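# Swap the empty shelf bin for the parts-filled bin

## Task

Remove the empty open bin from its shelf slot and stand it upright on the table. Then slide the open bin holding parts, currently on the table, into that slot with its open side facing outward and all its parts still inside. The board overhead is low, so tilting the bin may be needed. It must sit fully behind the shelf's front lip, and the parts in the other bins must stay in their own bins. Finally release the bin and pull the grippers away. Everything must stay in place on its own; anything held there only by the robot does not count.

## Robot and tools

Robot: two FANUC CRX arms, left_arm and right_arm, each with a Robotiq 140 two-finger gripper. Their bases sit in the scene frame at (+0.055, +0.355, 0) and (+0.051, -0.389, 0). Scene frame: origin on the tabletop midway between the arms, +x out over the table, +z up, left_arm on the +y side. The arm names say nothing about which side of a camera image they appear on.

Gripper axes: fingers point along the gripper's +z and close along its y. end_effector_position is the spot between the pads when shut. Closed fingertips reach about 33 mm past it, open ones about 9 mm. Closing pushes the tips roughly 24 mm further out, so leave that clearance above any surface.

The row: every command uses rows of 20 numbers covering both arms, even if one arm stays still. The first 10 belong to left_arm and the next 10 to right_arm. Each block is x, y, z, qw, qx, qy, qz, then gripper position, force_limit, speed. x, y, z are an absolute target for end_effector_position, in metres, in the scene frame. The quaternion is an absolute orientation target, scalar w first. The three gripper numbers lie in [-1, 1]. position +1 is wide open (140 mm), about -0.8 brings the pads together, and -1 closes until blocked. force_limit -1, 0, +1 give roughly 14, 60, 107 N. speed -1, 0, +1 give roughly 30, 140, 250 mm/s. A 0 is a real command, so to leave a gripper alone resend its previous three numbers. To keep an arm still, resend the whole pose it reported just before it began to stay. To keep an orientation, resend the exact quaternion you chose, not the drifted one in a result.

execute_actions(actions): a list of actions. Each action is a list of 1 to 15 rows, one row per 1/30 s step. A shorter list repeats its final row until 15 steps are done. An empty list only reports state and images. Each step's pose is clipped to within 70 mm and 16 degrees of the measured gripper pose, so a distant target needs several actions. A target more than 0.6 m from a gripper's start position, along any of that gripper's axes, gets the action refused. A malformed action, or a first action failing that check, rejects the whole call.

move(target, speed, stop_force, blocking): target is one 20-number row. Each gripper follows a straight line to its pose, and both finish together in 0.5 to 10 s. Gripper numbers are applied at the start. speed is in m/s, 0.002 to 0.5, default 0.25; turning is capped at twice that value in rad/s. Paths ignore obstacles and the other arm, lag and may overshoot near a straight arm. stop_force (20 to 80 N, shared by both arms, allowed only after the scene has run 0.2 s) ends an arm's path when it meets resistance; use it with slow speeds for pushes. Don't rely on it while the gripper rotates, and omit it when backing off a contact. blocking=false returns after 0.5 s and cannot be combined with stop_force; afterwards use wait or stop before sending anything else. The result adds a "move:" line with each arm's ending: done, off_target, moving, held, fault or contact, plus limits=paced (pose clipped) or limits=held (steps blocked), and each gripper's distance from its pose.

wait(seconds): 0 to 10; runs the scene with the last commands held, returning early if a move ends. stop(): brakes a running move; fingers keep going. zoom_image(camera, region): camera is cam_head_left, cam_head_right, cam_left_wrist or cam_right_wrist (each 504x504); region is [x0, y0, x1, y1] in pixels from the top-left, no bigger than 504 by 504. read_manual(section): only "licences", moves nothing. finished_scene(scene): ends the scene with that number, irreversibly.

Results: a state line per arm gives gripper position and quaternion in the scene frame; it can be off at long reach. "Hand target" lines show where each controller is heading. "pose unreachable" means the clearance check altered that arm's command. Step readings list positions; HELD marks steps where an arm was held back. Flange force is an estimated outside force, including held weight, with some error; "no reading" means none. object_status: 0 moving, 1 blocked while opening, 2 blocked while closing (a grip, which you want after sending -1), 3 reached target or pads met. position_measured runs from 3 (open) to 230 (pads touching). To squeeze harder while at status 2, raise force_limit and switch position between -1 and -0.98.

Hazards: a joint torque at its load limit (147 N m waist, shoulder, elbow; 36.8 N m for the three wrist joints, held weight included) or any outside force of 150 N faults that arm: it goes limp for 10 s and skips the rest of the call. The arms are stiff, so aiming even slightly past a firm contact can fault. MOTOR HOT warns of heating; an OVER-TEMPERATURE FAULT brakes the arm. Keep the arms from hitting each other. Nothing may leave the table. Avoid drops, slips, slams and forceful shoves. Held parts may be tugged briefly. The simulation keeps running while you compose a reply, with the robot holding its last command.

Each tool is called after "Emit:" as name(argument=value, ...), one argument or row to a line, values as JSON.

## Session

Emit:
execute_actions(
  actions=[],
)

Scene clock: 0.00 s.
left_arm: end_effector_position=(+0.5126, +0.1132, +0.2723) position_measured=3 object_status=3 end_effector_quat_wxyz=(+0.088, +0.849, +0.491, -0.176) | right_arm: end_effector_position=(+0.0715, -0.6387, +0.2256) position_measured=3 object_status=3 end_effector_quat_wxyz=(+0.170, -0.515, +0.837, -0.070)
Joint positions: left_arm=[ 0.106  0.254  0.2    0.333 -1.732  2.645] | right_arm=[-1.333 -0.423 -0.316 -0.371 -1.71   1.004]
Joint velocities: left_arm=[ 0.     0.001  0.001 -0.     0.001 -0.   ] | right_arm=[ 0.001  0.    -0.002 -0.     0.    -0.   ]
Flange force (N, the push that the arm receives, along the gripper's own x y z axes): no reading
Hand target (left_arm): +0.513, +0.113, +0.272; +0.088, +0.849, +0.491, -0.176
Hand target (right_arm): +0.071, -0.639, +0.226; +0.170, -0.515, +0.837, -0.070

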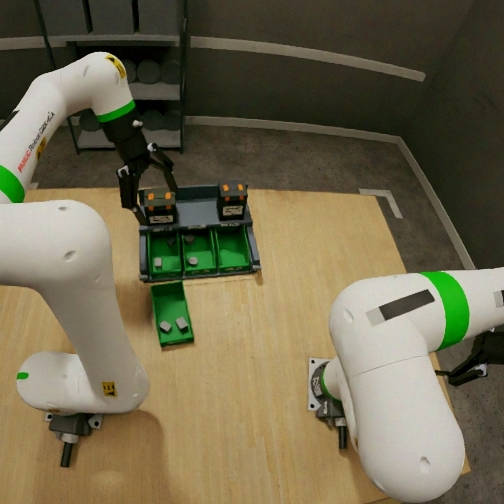

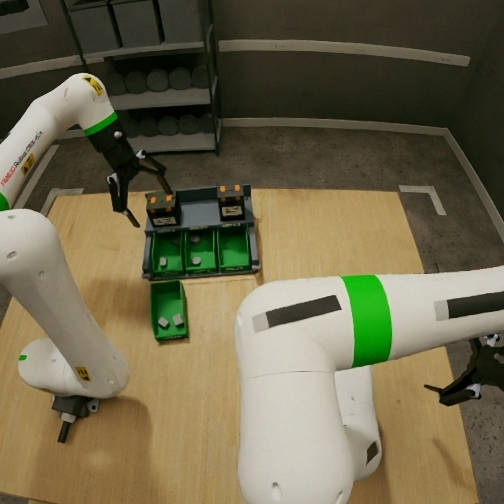

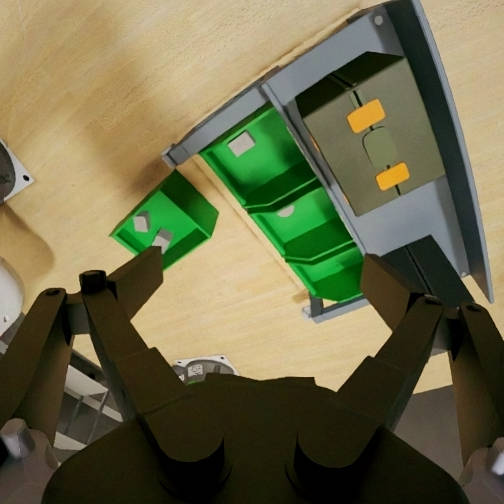

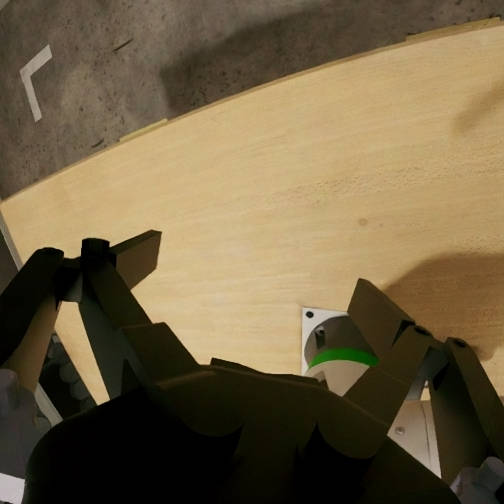

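Emit:
move(
  target=[0.41,-0.04,0.24,0,0.735,-0.678,0,-0.4,1,0,0.15,-0.8,0.25,0.17,-0.515,0.837,-0.07,1,0,0],
  speed=0.4,
)

Emit:
move(
  target=[0.45,-0.105,0.11,0,0.735,-0.678,0,-0.4,1,0,0.15,-0.8,0.25,0.17,-0.515,0.837,-0.07,1,0,0],
)

Scene clock: 5.00 s.
left_arm: end_effector_position=(+0.4093, -0.0397, +0.2396) position_measured=179 object_status=3 end_effector_quat_wxyz=(-0.000, +0.735, -0.678, -0.000) | right_arm: end_effector_position=(+0.1499, -0.7998, +0.2505) position_measured=3 object_status=3 end_effector_quat_wxyz=(+0.170, -0.515, +0.837, -0.070)
Joint positions: left_arm=[-0.478  0.208  0.232 -0.001 -1.595  0.673] | right_arm=[-1.168 -0.042  0.04  -0.371 -1.627  0.86 ]
Joint velocities: left_arm=[-0.    -0.002 -0.     0.001 -0.    -0.001] | right_arm=[ 0.001  0.001 -0.001  0.     0.001  0.002]
Flange force (N, the push that the arm receives, along the gripper's own x y z axes): left_arm=[5.4 -5.5 -5.7] | right_arm=[6.5 -1.9 -4.9]
Hand target (left_arm): +0.409, -0.040, +0.240; -0.000, +0.735, -0.678, -0.000
Hand target (right_arm): +0.150, -0.800, +0.251; +0.170, -0.515, +0.837, -0.070
Off the commanded pose (left_arm): 0.001 m, 0 deg.
Off the commanded pose (right_arm): 0.001 m, 0 deg.
move: done

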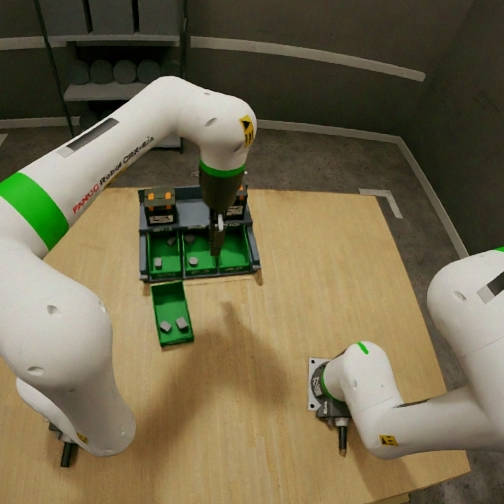

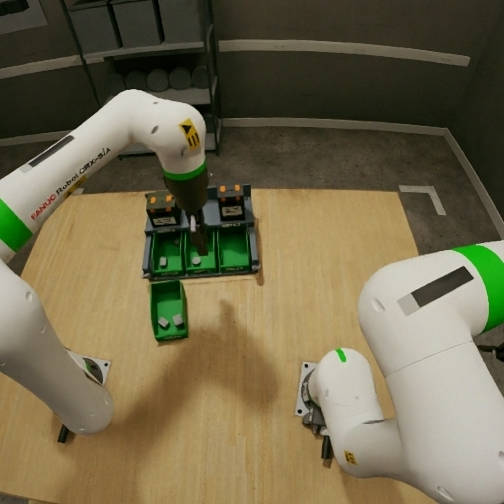

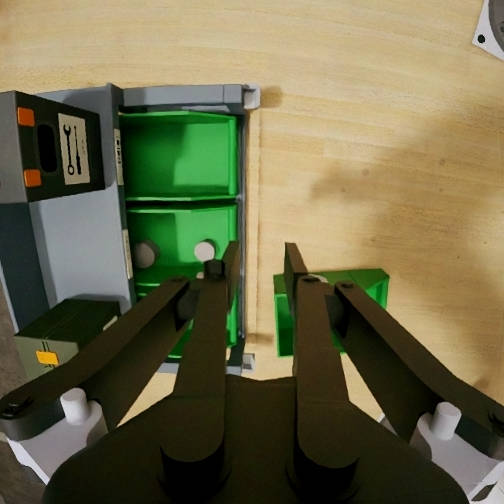

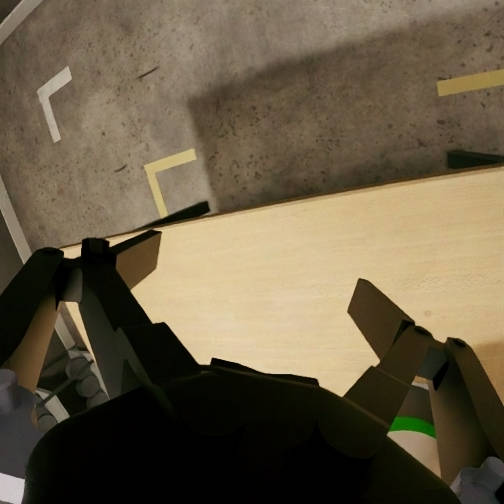

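Scene clock: 6.07 s.
left_arm: end_effector_position=(+0.4496, -0.1049, +0.1100) position_measured=179 object_status=3 end_effector_quat_wxyz=(-0.000, +0.735, -0.678, -0.000) | right_arm: end_effector_position=(+0.1500, -0.8000, +0.2500) position_measured=3 object_status=3 end_effector_quat_wxyz=(+0.170, -0.515, +0.837, -0.070)
Joint positions: left_arm=[-0.531  0.432  0.22  -0.    -1.358  0.727] | right_arm=[-1.167 -0.042  0.039 -0.37  -1.625  0.86 ]
Joint velocities: left_arm=[-0.001  0.001  0.001 -0.    -0.    -0.   ] | right_arm=[-0.    -0.     0.001  0.    -0.    -0.001]
Flange force (N, the push that the arm receives, along the gripper's own x y z axes): left_arm=[5.2 -5.6 -4.3] | right_arm=[3.5 -1.3 -1.8]
Hand target (left_arm): +0.450, -0.105, +0.110; -0.000, +0.735, -0.678, -0.000
Hand target (right_arm): +0.150, -0.800, +0.250; +0.170, -0.515, +0.837, -0.070
Off the commanded pose (left_arm): 0.000 m, 0 deg.
Off the commanded pose (right_arm): 0.000 m, 0 deg.
move: done

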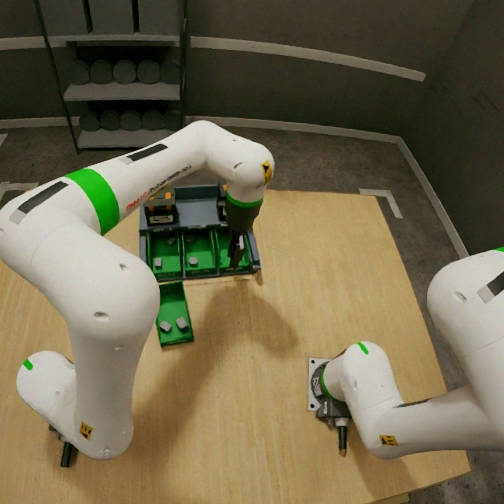

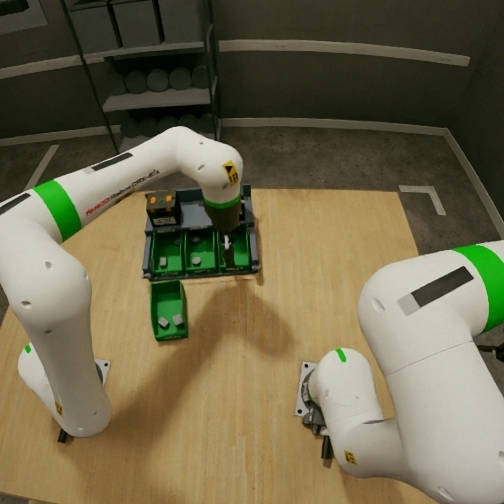

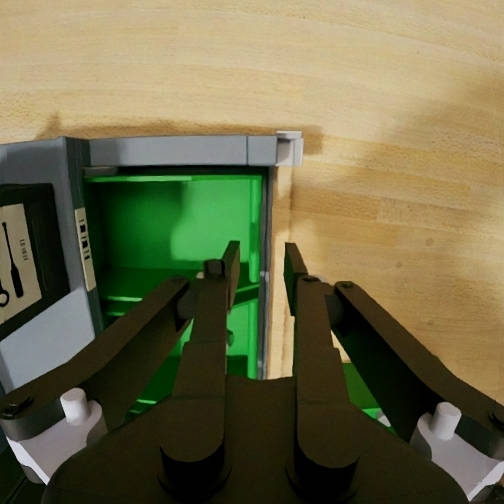

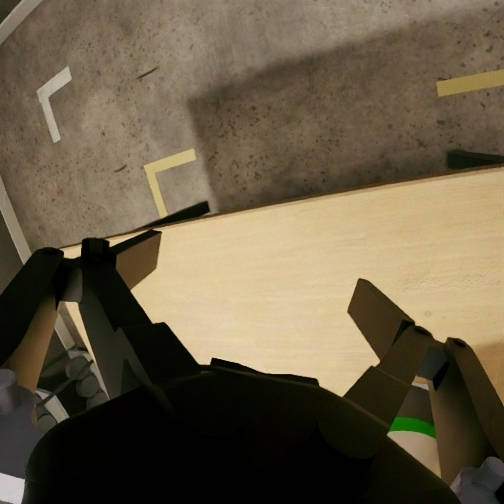

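Emit:
move(
  target=[0.458,-0.109,0.057,0,0.73,-0.683,0,-0.5,1,0,0.15,-0.8,0.25,0.17,-0.515,0.837,-0.07,1,0,0],
  speed=0.03,
  stop_force=20,
)

Emit:
move(
  target=[0.458,-0.109,0.057,0,0.73,-0.683,0,-1,0.6,-0.5,0.15,-0.8,0.25,0.17,-0.515,0.837,-0.07,1,0,0],
)

Emit:
move(
  target=[0.462,-0.109,0.082,0.051,0.728,-0.681,-0.048,-1,0.6,-0.5,0.15,-0.8,0.25,0.17,-0.515,0.837,-0.07,1,0,0],
  speed=0.04,
  stop_force=30,
)

Emit:
move(
  target=[0.395,-0.1135,0.091,0.051,0.728,-0.681,-0.048,-1,0.6,-0.5,0.15,-0.8,0.25,0.17,-0.515,0.837,-0.07,1,0,0],
  speed=0.03,
  stop_force=25,
)

Scene clock: 11.03 s.
left_arm: end_effector_position=(+0.4579, -0.1089, +0.0570) position_measured=192 object_status=3 end_effector_quat_wxyz=(-0.000, +0.730, -0.683, +0.000) | right_arm: end_effector_position=(+0.1500, -0.8000, +0.2500) position_measured=3 object_status=3 end_effector_quat_wxyz=(+0.170, -0.515, +0.837, -0.070)
Joint positions: left_arm=[-0.528  0.488  0.171 -0.    -1.255  0.709] | right_arm=[-1.167 -0.042  0.039 -0.37  -1.625  0.86 ]
Joint velocities: left_arm=[ 0.001 -0.001 -0.001 -0.001  0.    -0.   ] | right_arm=[-0.     0.    -0.001  0.     0.     0.001]
Flange force (N, the push that the arm receives, along the gripper's own x y z axes): left_arm=[6.5 -7.5 -3.6] | right_arm=[2.8 -0.7 -2.0]
Hand target (left_arm): +0.458, -0.109, +0.057; -0.000, +0.730, -0.683, -0.000
Hand target (right_arm): +0.150, -0.800, +0.250; +0.170, -0.515, +0.837, -0.070
Off the commanded pose (left_arm): 0.000 m, 0 deg.
Off the commanded pose (right_arm): 0.000 m, 0 deg.
move: done

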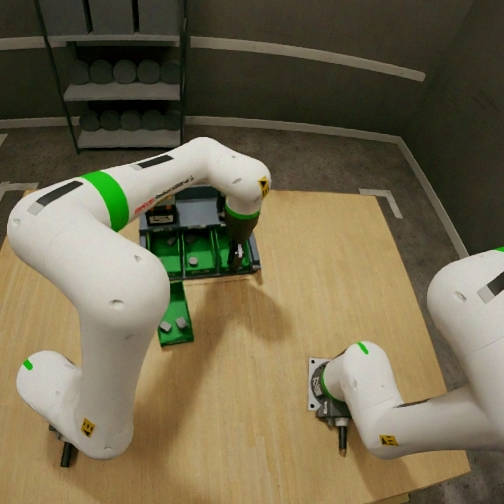

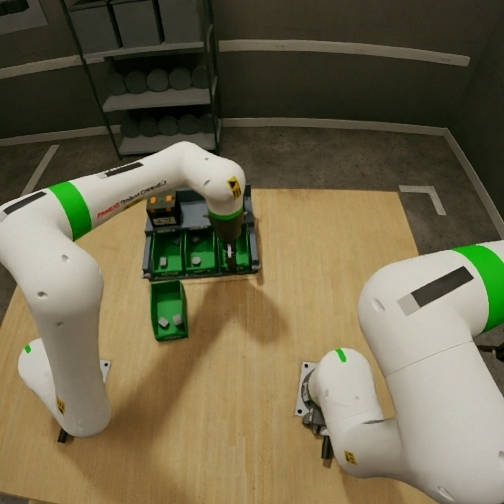

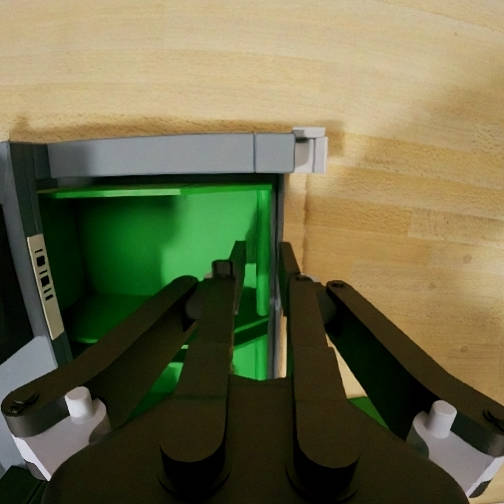

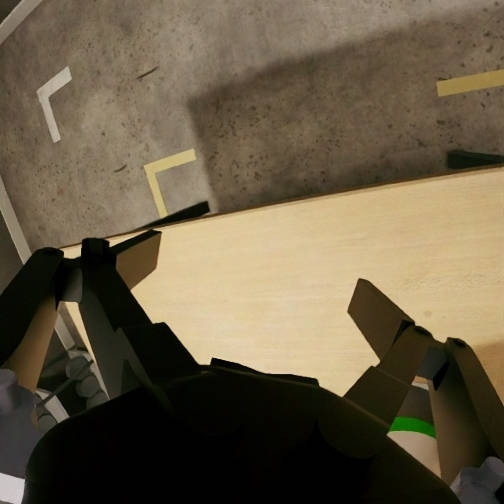

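Scene clock: 11.73 s.
left_arm: end_effector_position=(+0.4580, -0.1090, +0.0570) position_measured=222 object_status=2 end_effector_quat_wxyz=(+0.000, +0.730, -0.683, -0.000) | right_arm: end_effector_position=(+0.1500, -0.8000, +0.2500) position_measured=3 object_status=3 end_effector_quat_wxyz=(+0.170, -0.515, +0.837, -0.070)
Joint positions: left_arm=[-0.528  0.488  0.172  0.    -1.255  0.709] | right_arm=[-1.167 -0.042  0.039 -0.37  -1.625  0.86 ]
Joint velocities: left_arm=[ 0.     0.    -0.     0.001  0.001  0.   ] | right_arm=[ 0.     0.     0.001 -0.     0.    -0.001]
Flange force (N, the push that the arm receives, along the gripper's own x y z axes): left_arm=[3.7 -4.2 -15.8] | right_arm=[3.7 -0.6 -2.0]
Hand target (left_arm): +0.458, -0.109, +0.057; +0.000, +0.730, -0.683, -0.000
Hand target (right_arm): +0.150, -0.800, +0.250; +0.170, -0.515, +0.837, -0.070
Off the commanded pose (left_arm): 0.000 m, 0 deg.
Off the commanded pose (right_arm): 0.000 m, 0 deg.
move: done

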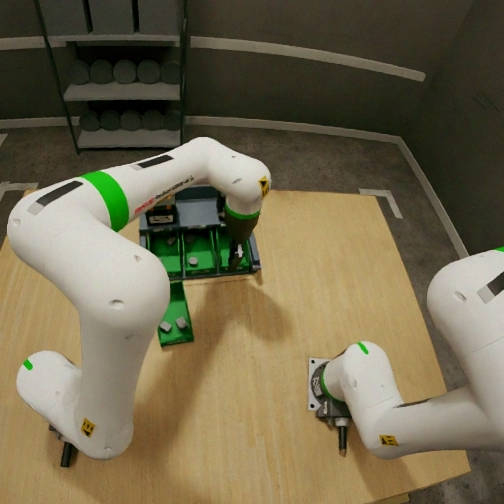

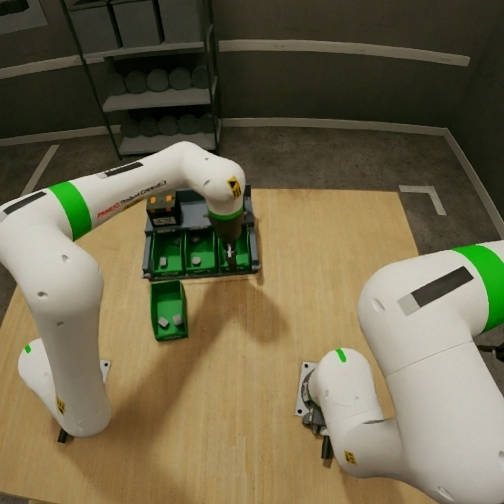

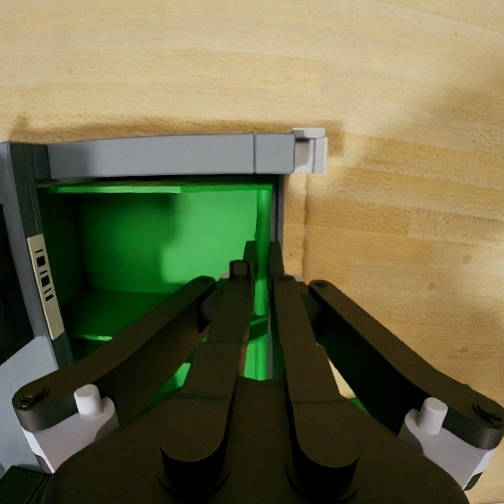

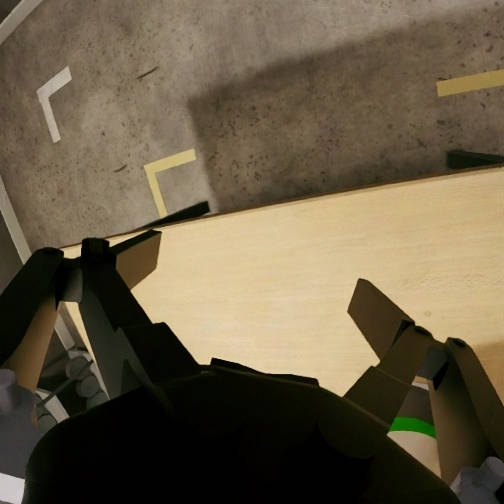

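Scene clock: 13.73 s.
left_arm: end_effector_position=(+0.4621, -0.1091, +0.0821) position_measured=222 object_status=2 end_effector_quat_wxyz=(+0.051, +0.728, -0.681, -0.048) | right_arm: end_effector_position=(+0.1500, -0.8000, +0.2500) position_measured=3 object_status=3 end_effector_quat_wxyz=(+0.170, -0.515, +0.837, -0.070)
Joint positions: left_arm=[-0.475  0.558  0.303  0.086 -1.428  0.639] | right_arm=[-1.167 -0.042  0.039 -0.37  -1.625  0.86 ]
Joint velocities: left_arm=[ 0.001  0.002  0.002  0.    -0.002 -0.   ] | right_arm=[ 0.    -0.    -0.001 -0.    -0.     0.   ]
Flange force (N, the push that the arm receives, along the gripper's own x y z axes): left_arm=[6.0 -7.6 -4.5] | right_arm=[3.8 -0.6 -1.6]
Hand target (left_arm): +0.462, -0.109, +0.082; +0.051, +0.728, -0.681, -0.048
Hand target (right_arm): +0.150, -0.800, +0.250; +0.170, -0.515, +0.837, -0.070
Off the commanded pose (left_arm): 0.000 m, 0 deg.
Off the commanded pose (right_arm): 0.000 m, 0 deg.
move: done

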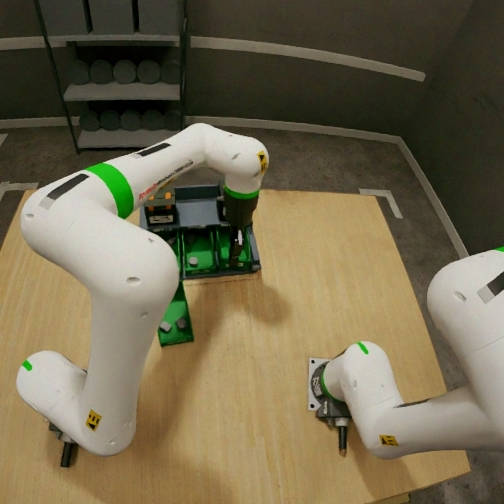

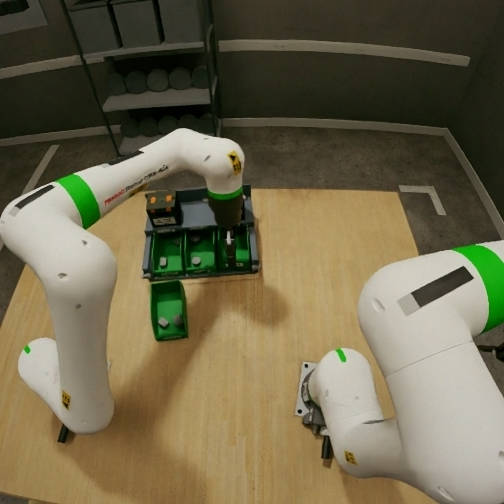

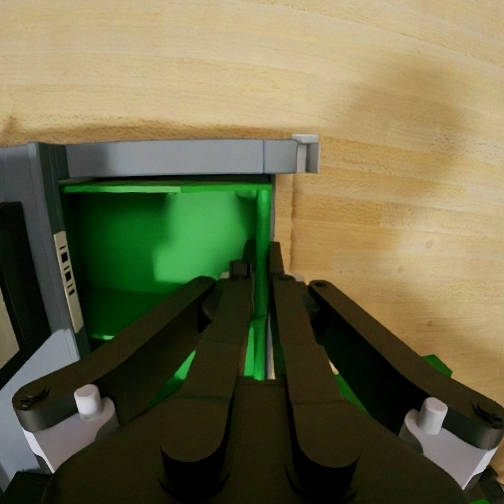

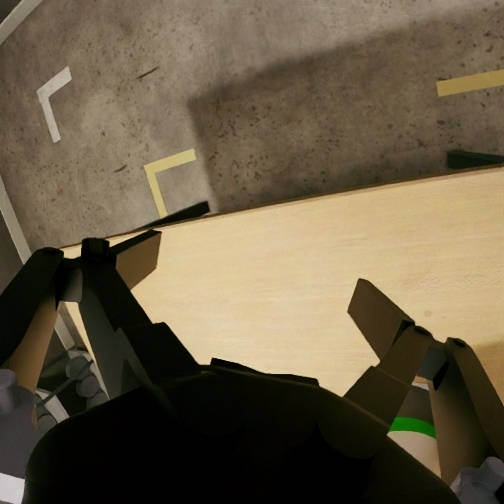

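Scene clock: 16.27 s.
left_arm: end_effector_position=(+0.3950, -0.1133, +0.0910) position_measured=222 object_status=2 end_effector_quat_wxyz=(+0.051, +0.729, -0.681, -0.048) | right_arm: end_effector_position=(+0.1500, -0.8000, +0.2500) position_measured=3 object_status=3 end_effector_quat_wxyz=(+0.170, -0.515, +0.837, -0.070)
Joint positions: left_arm=[-0.544  0.448  0.159  0.094 -1.389  0.704] | right_arm=[-1.167 -0.042  0.039 -0.37  -1.625  0.86 ]
Joint velocities: left_arm=[-0.     0.001 -0.001 -0.    -0.     0.   ] | right_arm=[ 0.     0.     0.    -0.    -0.001 -0.001]
Flange force (N, the push that the arm receives, along the gripper's own x y z axes): left_arm=[3.6 -4.5 -2.8] | right_arm=[6.5 -1.5 -3.5]
Hand target (left_arm): +0.395, -0.113, +0.091; +0.051, +0.729, -0.681, -0.048
Hand target (right_arm): +0.150, -0.800, +0.250; +0.170, -0.515, +0.837, -0.070
Off the commanded pose (left_arm): 0.000 m, 0 deg.
Off the commanded pose (right_arm): 0.000 m, 0 deg.
move: done

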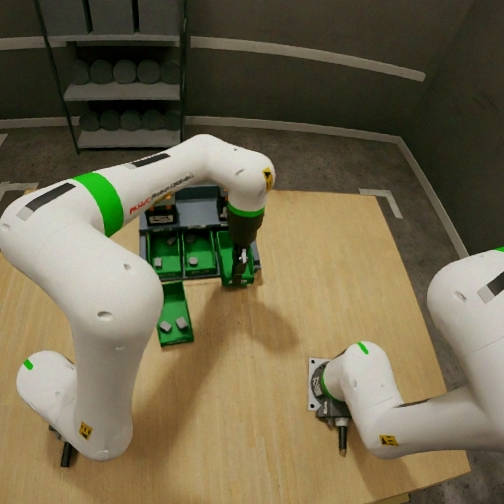

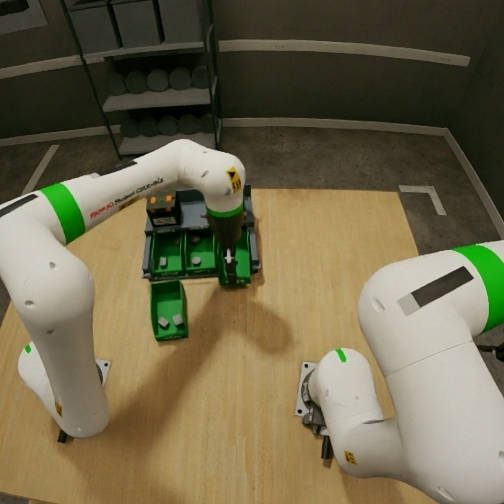

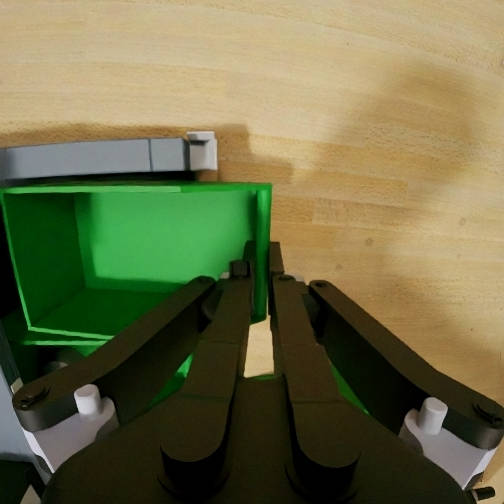

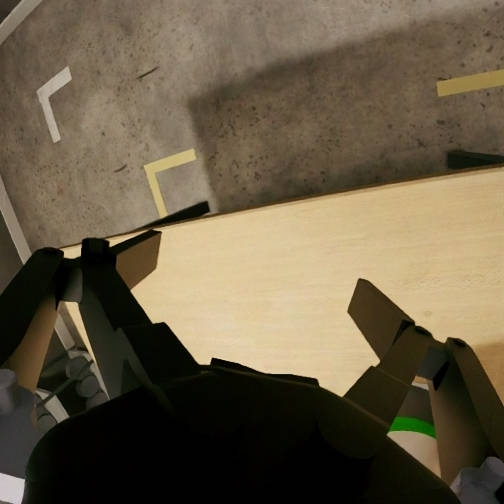

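Emit:
move(
  target=[0.15,-0.13,0.105,0,0.73,-0.683,0,-1,0.6,-0.5,0.15,-0.8,0.25,0.17,-0.515,0.837,-0.07,1,0,0],
  speed=0.12,
)

Emit:
move(
  target=[0.15,-0.13,0.054,0,0.73,-0.683,0,-1,0.6,-0.5,0.15,-0.8,0.25,0.17,-0.515,0.837,-0.07,1,0,0],
  speed=0.03,
  stop_force=25,
)

Emit:
move(
  target=[0.15,-0.13,0.054,0,0.73,-0.683,0,-0.4,0.6,0,0.15,-0.8,0.25,0.17,-0.515,0.837,-0.07,1,0,0],
)

Emit:
move(
  target=[0.15,-0.13,0.12,0,0.73,-0.683,0,-0.4,0.6,0,0.15,-0.8,0.25,0.17,-0.515,0.837,-0.07,1,0,0],
)

Emit:
move(
  target=[0.205,0.075,0.105,0,0.76,-0.65,0,-0.5,0.6,0,0.15,-0.8,0.25,0.17,-0.515,0.837,-0.07,1,0,0],
)

Scene clock: 21.57 s.
left_arm: end_effector_position=(+0.1499, -0.1291, +0.1050) position_measured=222 object_status=2 end_effector_quat_wxyz=(-0.000, +0.730, -0.683, -0.000) | right_arm: end_effector_position=(+0.1500, -0.8000, +0.2500) position_measured=3 object_status=3 end_effector_quat_wxyz=(+0.170, -0.515, +0.837, -0.070)
Joint positions: left_arm=[-0.996  0.162 -0.141 -0.001 -1.269  1.178] | right_arm=[-1.167 -0.042  0.039 -0.37  -1.625  0.86 ]
Joint velocities: left_arm=[-0.001 -0.     0.003 -0.    -0.001  0.001] | right_arm=[-0.     0.    -0.    -0.     0.001  0.   ]
Flange force (N, the push that the arm receives, along the gripper's own x y z axes): left_arm=[5.1 -0.9 -2.2] | right_arm=[4.9 -2.5 -2.6]
Hand target (left_arm): +0.150, -0.129, +0.105; -0.000, +0.730, -0.683, -0.000
Hand target (right_arm): +0.150, -0.800, +0.250; +0.170, -0.515, +0.837, -0.070
Off the commanded pose (left_arm): 0.001 m, 0 deg.
Off the commanded pose (right_arm): 0.000 m, 0 deg.
move: done

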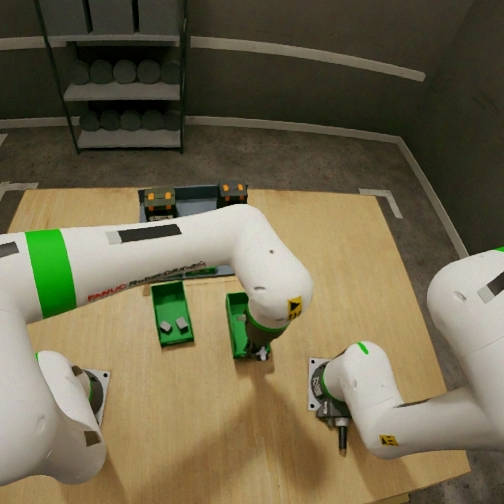

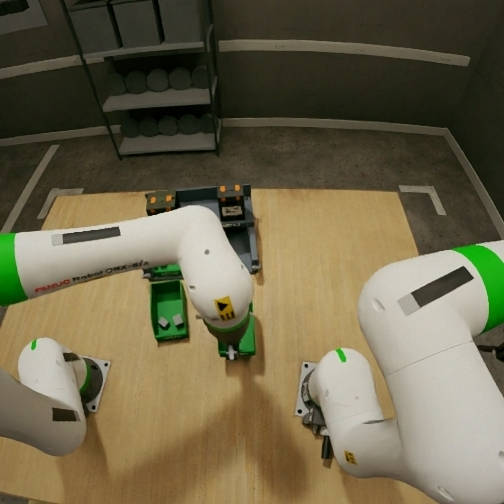

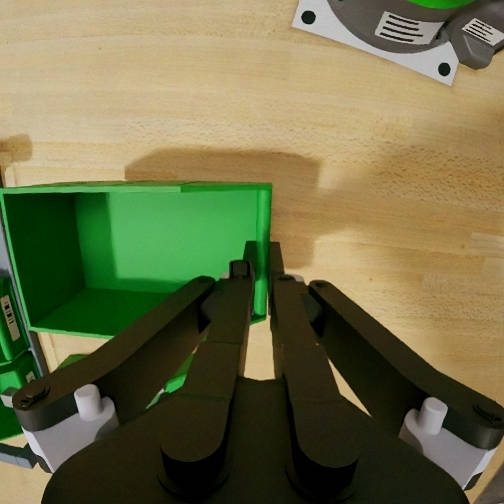

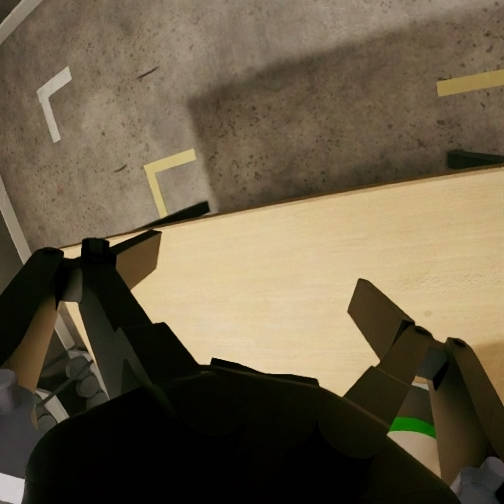

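Scene clock: 23.53 s.
left_arm: end_effector_position=(+0.1500, -0.1299, +0.0540) position_measured=222 object_status=2 end_effector_quat_wxyz=(-0.000, +0.730, -0.683, +0.000) | right_arm: end_effector_position=(+0.1500, -0.8000, +0.2500) position_measured=3 object_status=3 end_effector_quat_wxyz=(+0.170, -0.515, +0.837, -0.070)
Joint positions: left_arm=[-0.997  0.207 -0.213 -0.    -1.15   1.178] | right_arm=[-1.167 -0.042  0.039 -0.37  -1.625  0.86 ]
Joint velocities: left_arm=[-0.     0.002 -0.001  0.001 -0.    -0.   ] | right_arm=[ 0.001  0.    -0.001  0.    -0.    -0.   ]
Flange force (N, the push that the arm receives, along the gripper's own x y z axes): left_arm=[6.1 -2.9 -1.8] | right_arm=[6.0 -3.2 -3.2]
Hand target (left_arm): +0.150, -0.130, +0.054; -0.000, +0.730, -0.683, +0.000
Hand target (right_arm): +0.150, -0.800, +0.250; +0.170, -0.515, +0.837, -0.070
Off the commanded pose (left_arm): 0.000 m, 0 deg.
Off the commanded pose (right_arm): 0.000 m, 0 deg.
move: done

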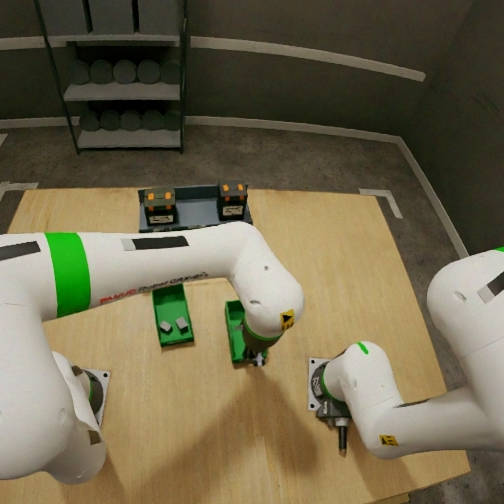

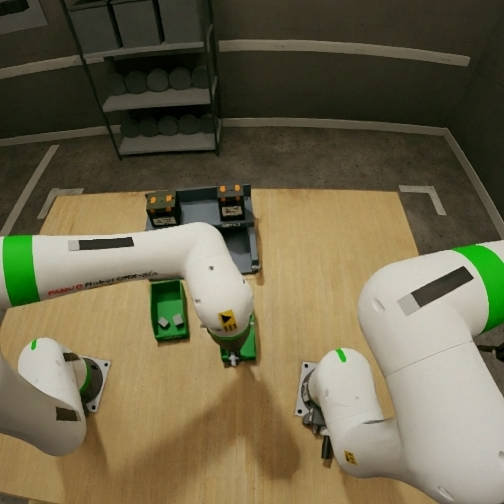

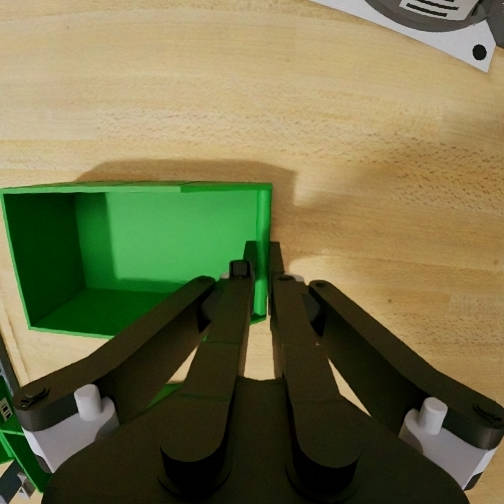

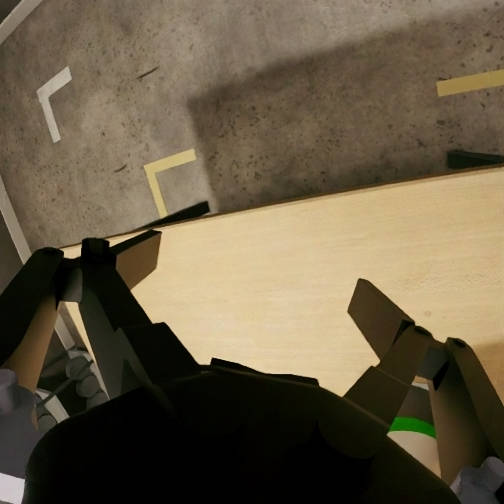

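Scene clock: 24.23 s.
left_arm: end_effector_position=(+0.1500, -0.1300, +0.0540) position_measured=179 object_status=3 end_effector_quat_wxyz=(-0.000, +0.730, -0.683, -0.000) | right_arm: end_effector_position=(+0.1500, -0.8000, +0.2500) position_measured=3 object_status=3 end_effector_quat_wxyz=(+0.170, -0.515, +0.837, -0.070)
Joint positions: left_arm=[-0.997  0.208 -0.213  0.    -1.15   1.178] | right_arm=[-1.167 -0.042  0.039 -0.37  -1.625  0.86 ]
Joint velocities: left_arm=[-0.     0.001  0.    -0.001 -0.    -0.   ] | right_arm=[-0.     0.    -0.001  0.    -0.    -0.001]
Flange force (N, the push that the arm receives, along the gripper's own x y z axes): left_arm=[7.2 -2.9 -4.1] | right_arm=[3.3 -1.9 -2.5]
Hand target (left_arm): +0.150, -0.130, +0.054; -0.000, +0.730, -0.683, +0.000
Hand target (right_arm): +0.150, -0.800, +0.250; +0.170, -0.515, +0.837, -0.070
Off the commanded pose (left_arm): 0.000 m, 0 deg.
Off the commanded pose (right_arm): 0.000 m, 0 deg.
move: done

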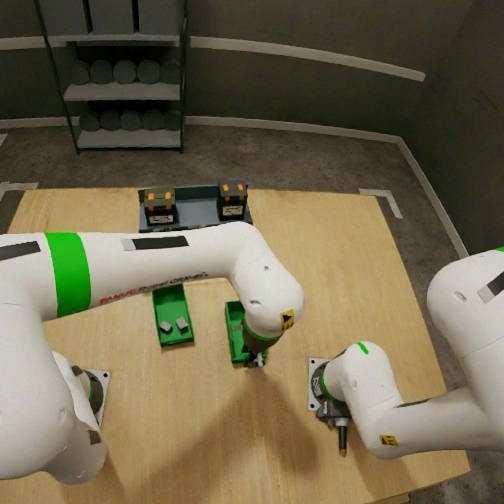

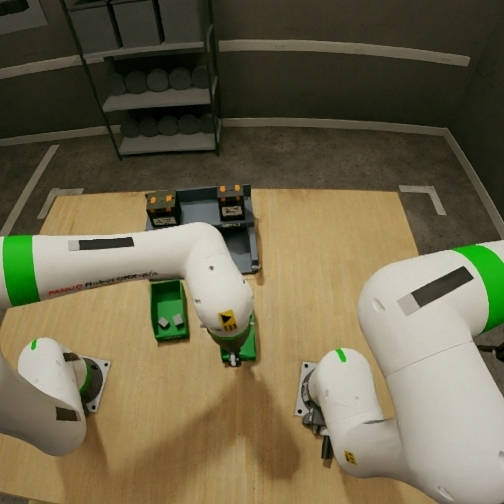

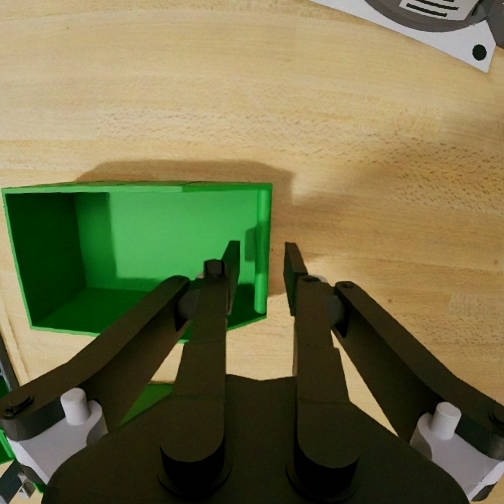

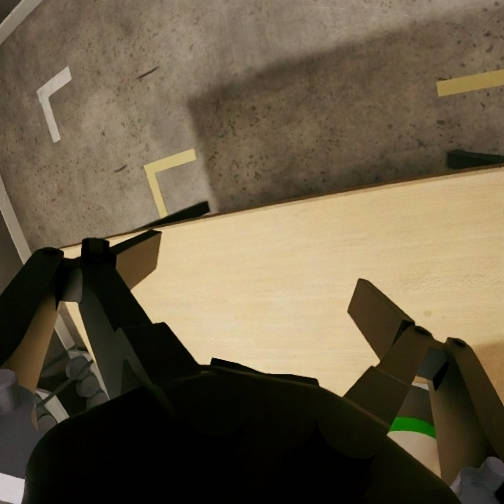

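Scene clock: 25.00 s.
left_arm: end_effector_position=(+0.1500, -0.1301, +0.1199) position_measured=179 object_status=3 end_effector_quat_wxyz=(+0.000, +0.730, -0.683, -0.000) | right_arm: end_effector_position=(+0.1500, -0.8000, +0.2500) position_measured=3 object_status=3 end_effector_quat_wxyz=(+0.170, -0.515, +0.837, -0.070)
Joint positions: left_arm=[-0.997  0.153 -0.115  0.    -1.303  1.177] | right_arm=[-1.167 -0.042  0.039 -0.37  -1.625  0.86 ]
Joint velocities: left_arm=[ 0.    -0.001  0.001 -0.    -0.002  0.   ] | right_arm=[-0.    -0.    -0.     0.     0.001 -0.   ]
Flange force (N, the push that the arm receives, along the gripper's own x y z axes): left_arm=[5.0 -2.3 -3.9] | right_arm=[4.6 -1.5 -3.1]
Hand target (left_arm): +0.150, -0.130, +0.120; +0.000, +0.730, -0.683, -0.000
Hand target (right_arm): +0.150, -0.800, +0.250; +0.170, -0.515, +0.837, -0.070
Off the commanded pose (left_arm): 0.000 m, 0 deg.
Off the commanded pose (right_arm): 0.000 m, 0 deg.
move: done

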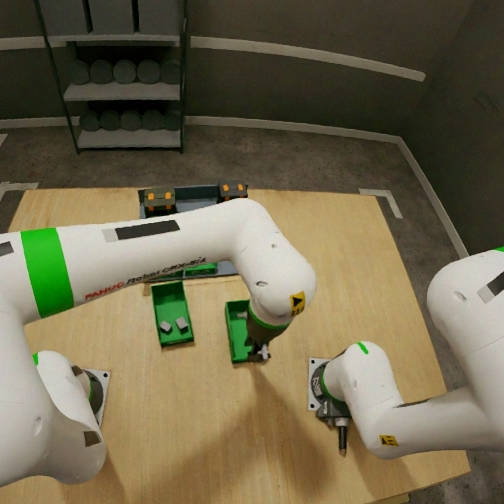

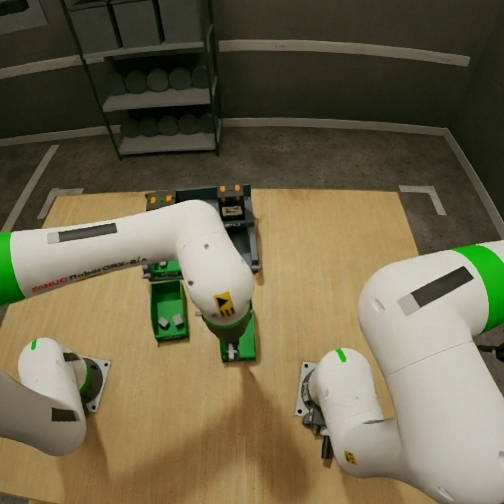

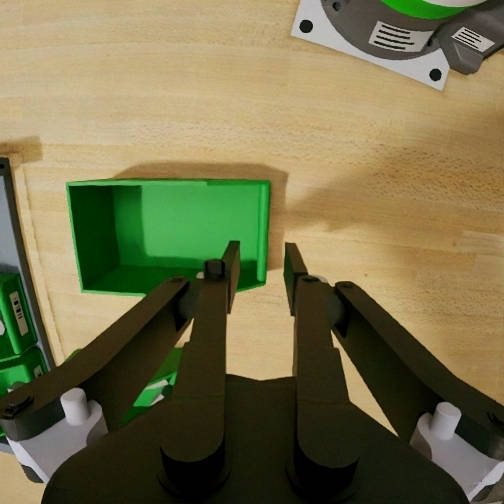

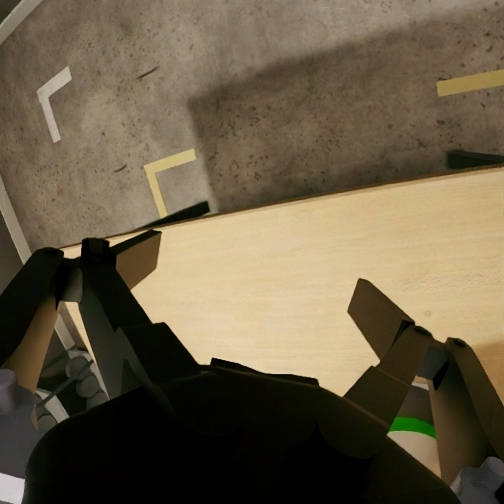

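Scene clock: 26.37 s.
left_arm: end_effector_position=(+0.2054, +0.0745, +0.1052) position_measured=192 object_status=3 end_effector_quat_wxyz=(+0.001, +0.760, -0.650, +0.000) | right_arm: end_effector_position=(+0.1500, -0.8000, +0.2500) position_measured=3 object_status=3 end_effector_quat_wxyz=(+0.170, -0.515, +0.837, -0.070)
Joint positions: left_arm=[-0.542 -0.308 -0.577  0.001 -1.302  0.812] | right_arm=[-1.167 -0.042  0.039 -0.37  -1.625  0.86 ]
Joint velocities: left_arm=[ 0.002 -0.001 -0.    -0.    -0.    -0.001] | right_arm=[-0.    -0.     0.    -0.    -0.     0.001]
Flange force (N, the push that the arm receives, along the gripper's own x y z axes): left_arm=[5.6 -2.3 -4.4] | right_arm=[4.6 -0.3 -3.0]
Hand target (left_arm): +0.205, +0.075, +0.105; +0.001, +0.760, -0.650, +0.000
Hand target (right_arm): +0.150, -0.800, +0.250; +0.170, -0.515, +0.837, -0.070
Off the commanded pose (left_arm): 0.001 m, 0 deg.
Off the commanded pose (right_arm): 0.000 m, 0 deg.
move: done

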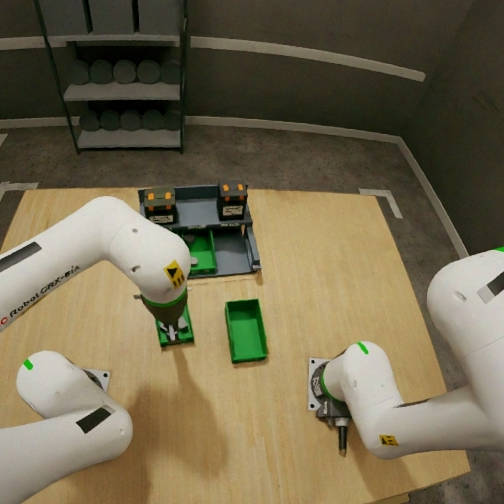

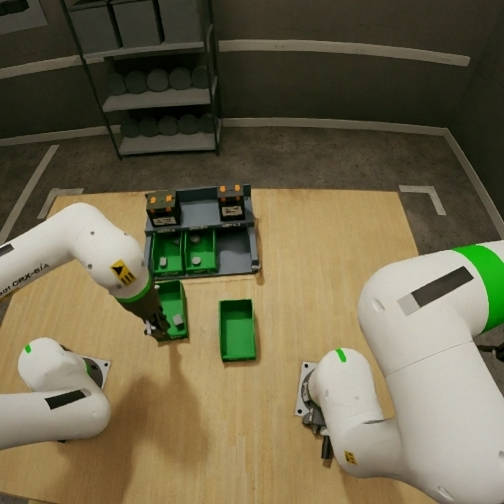

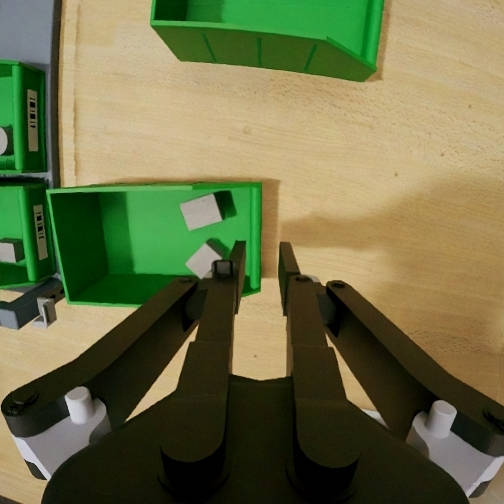

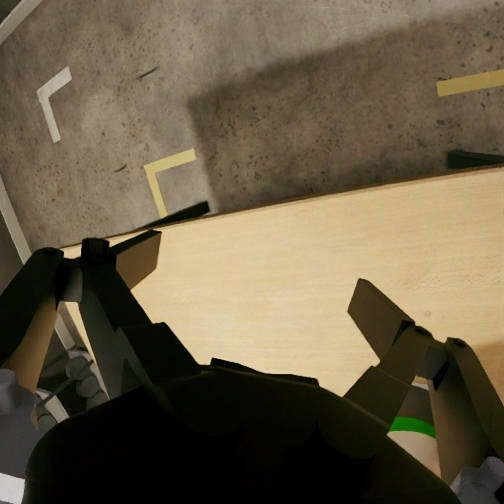

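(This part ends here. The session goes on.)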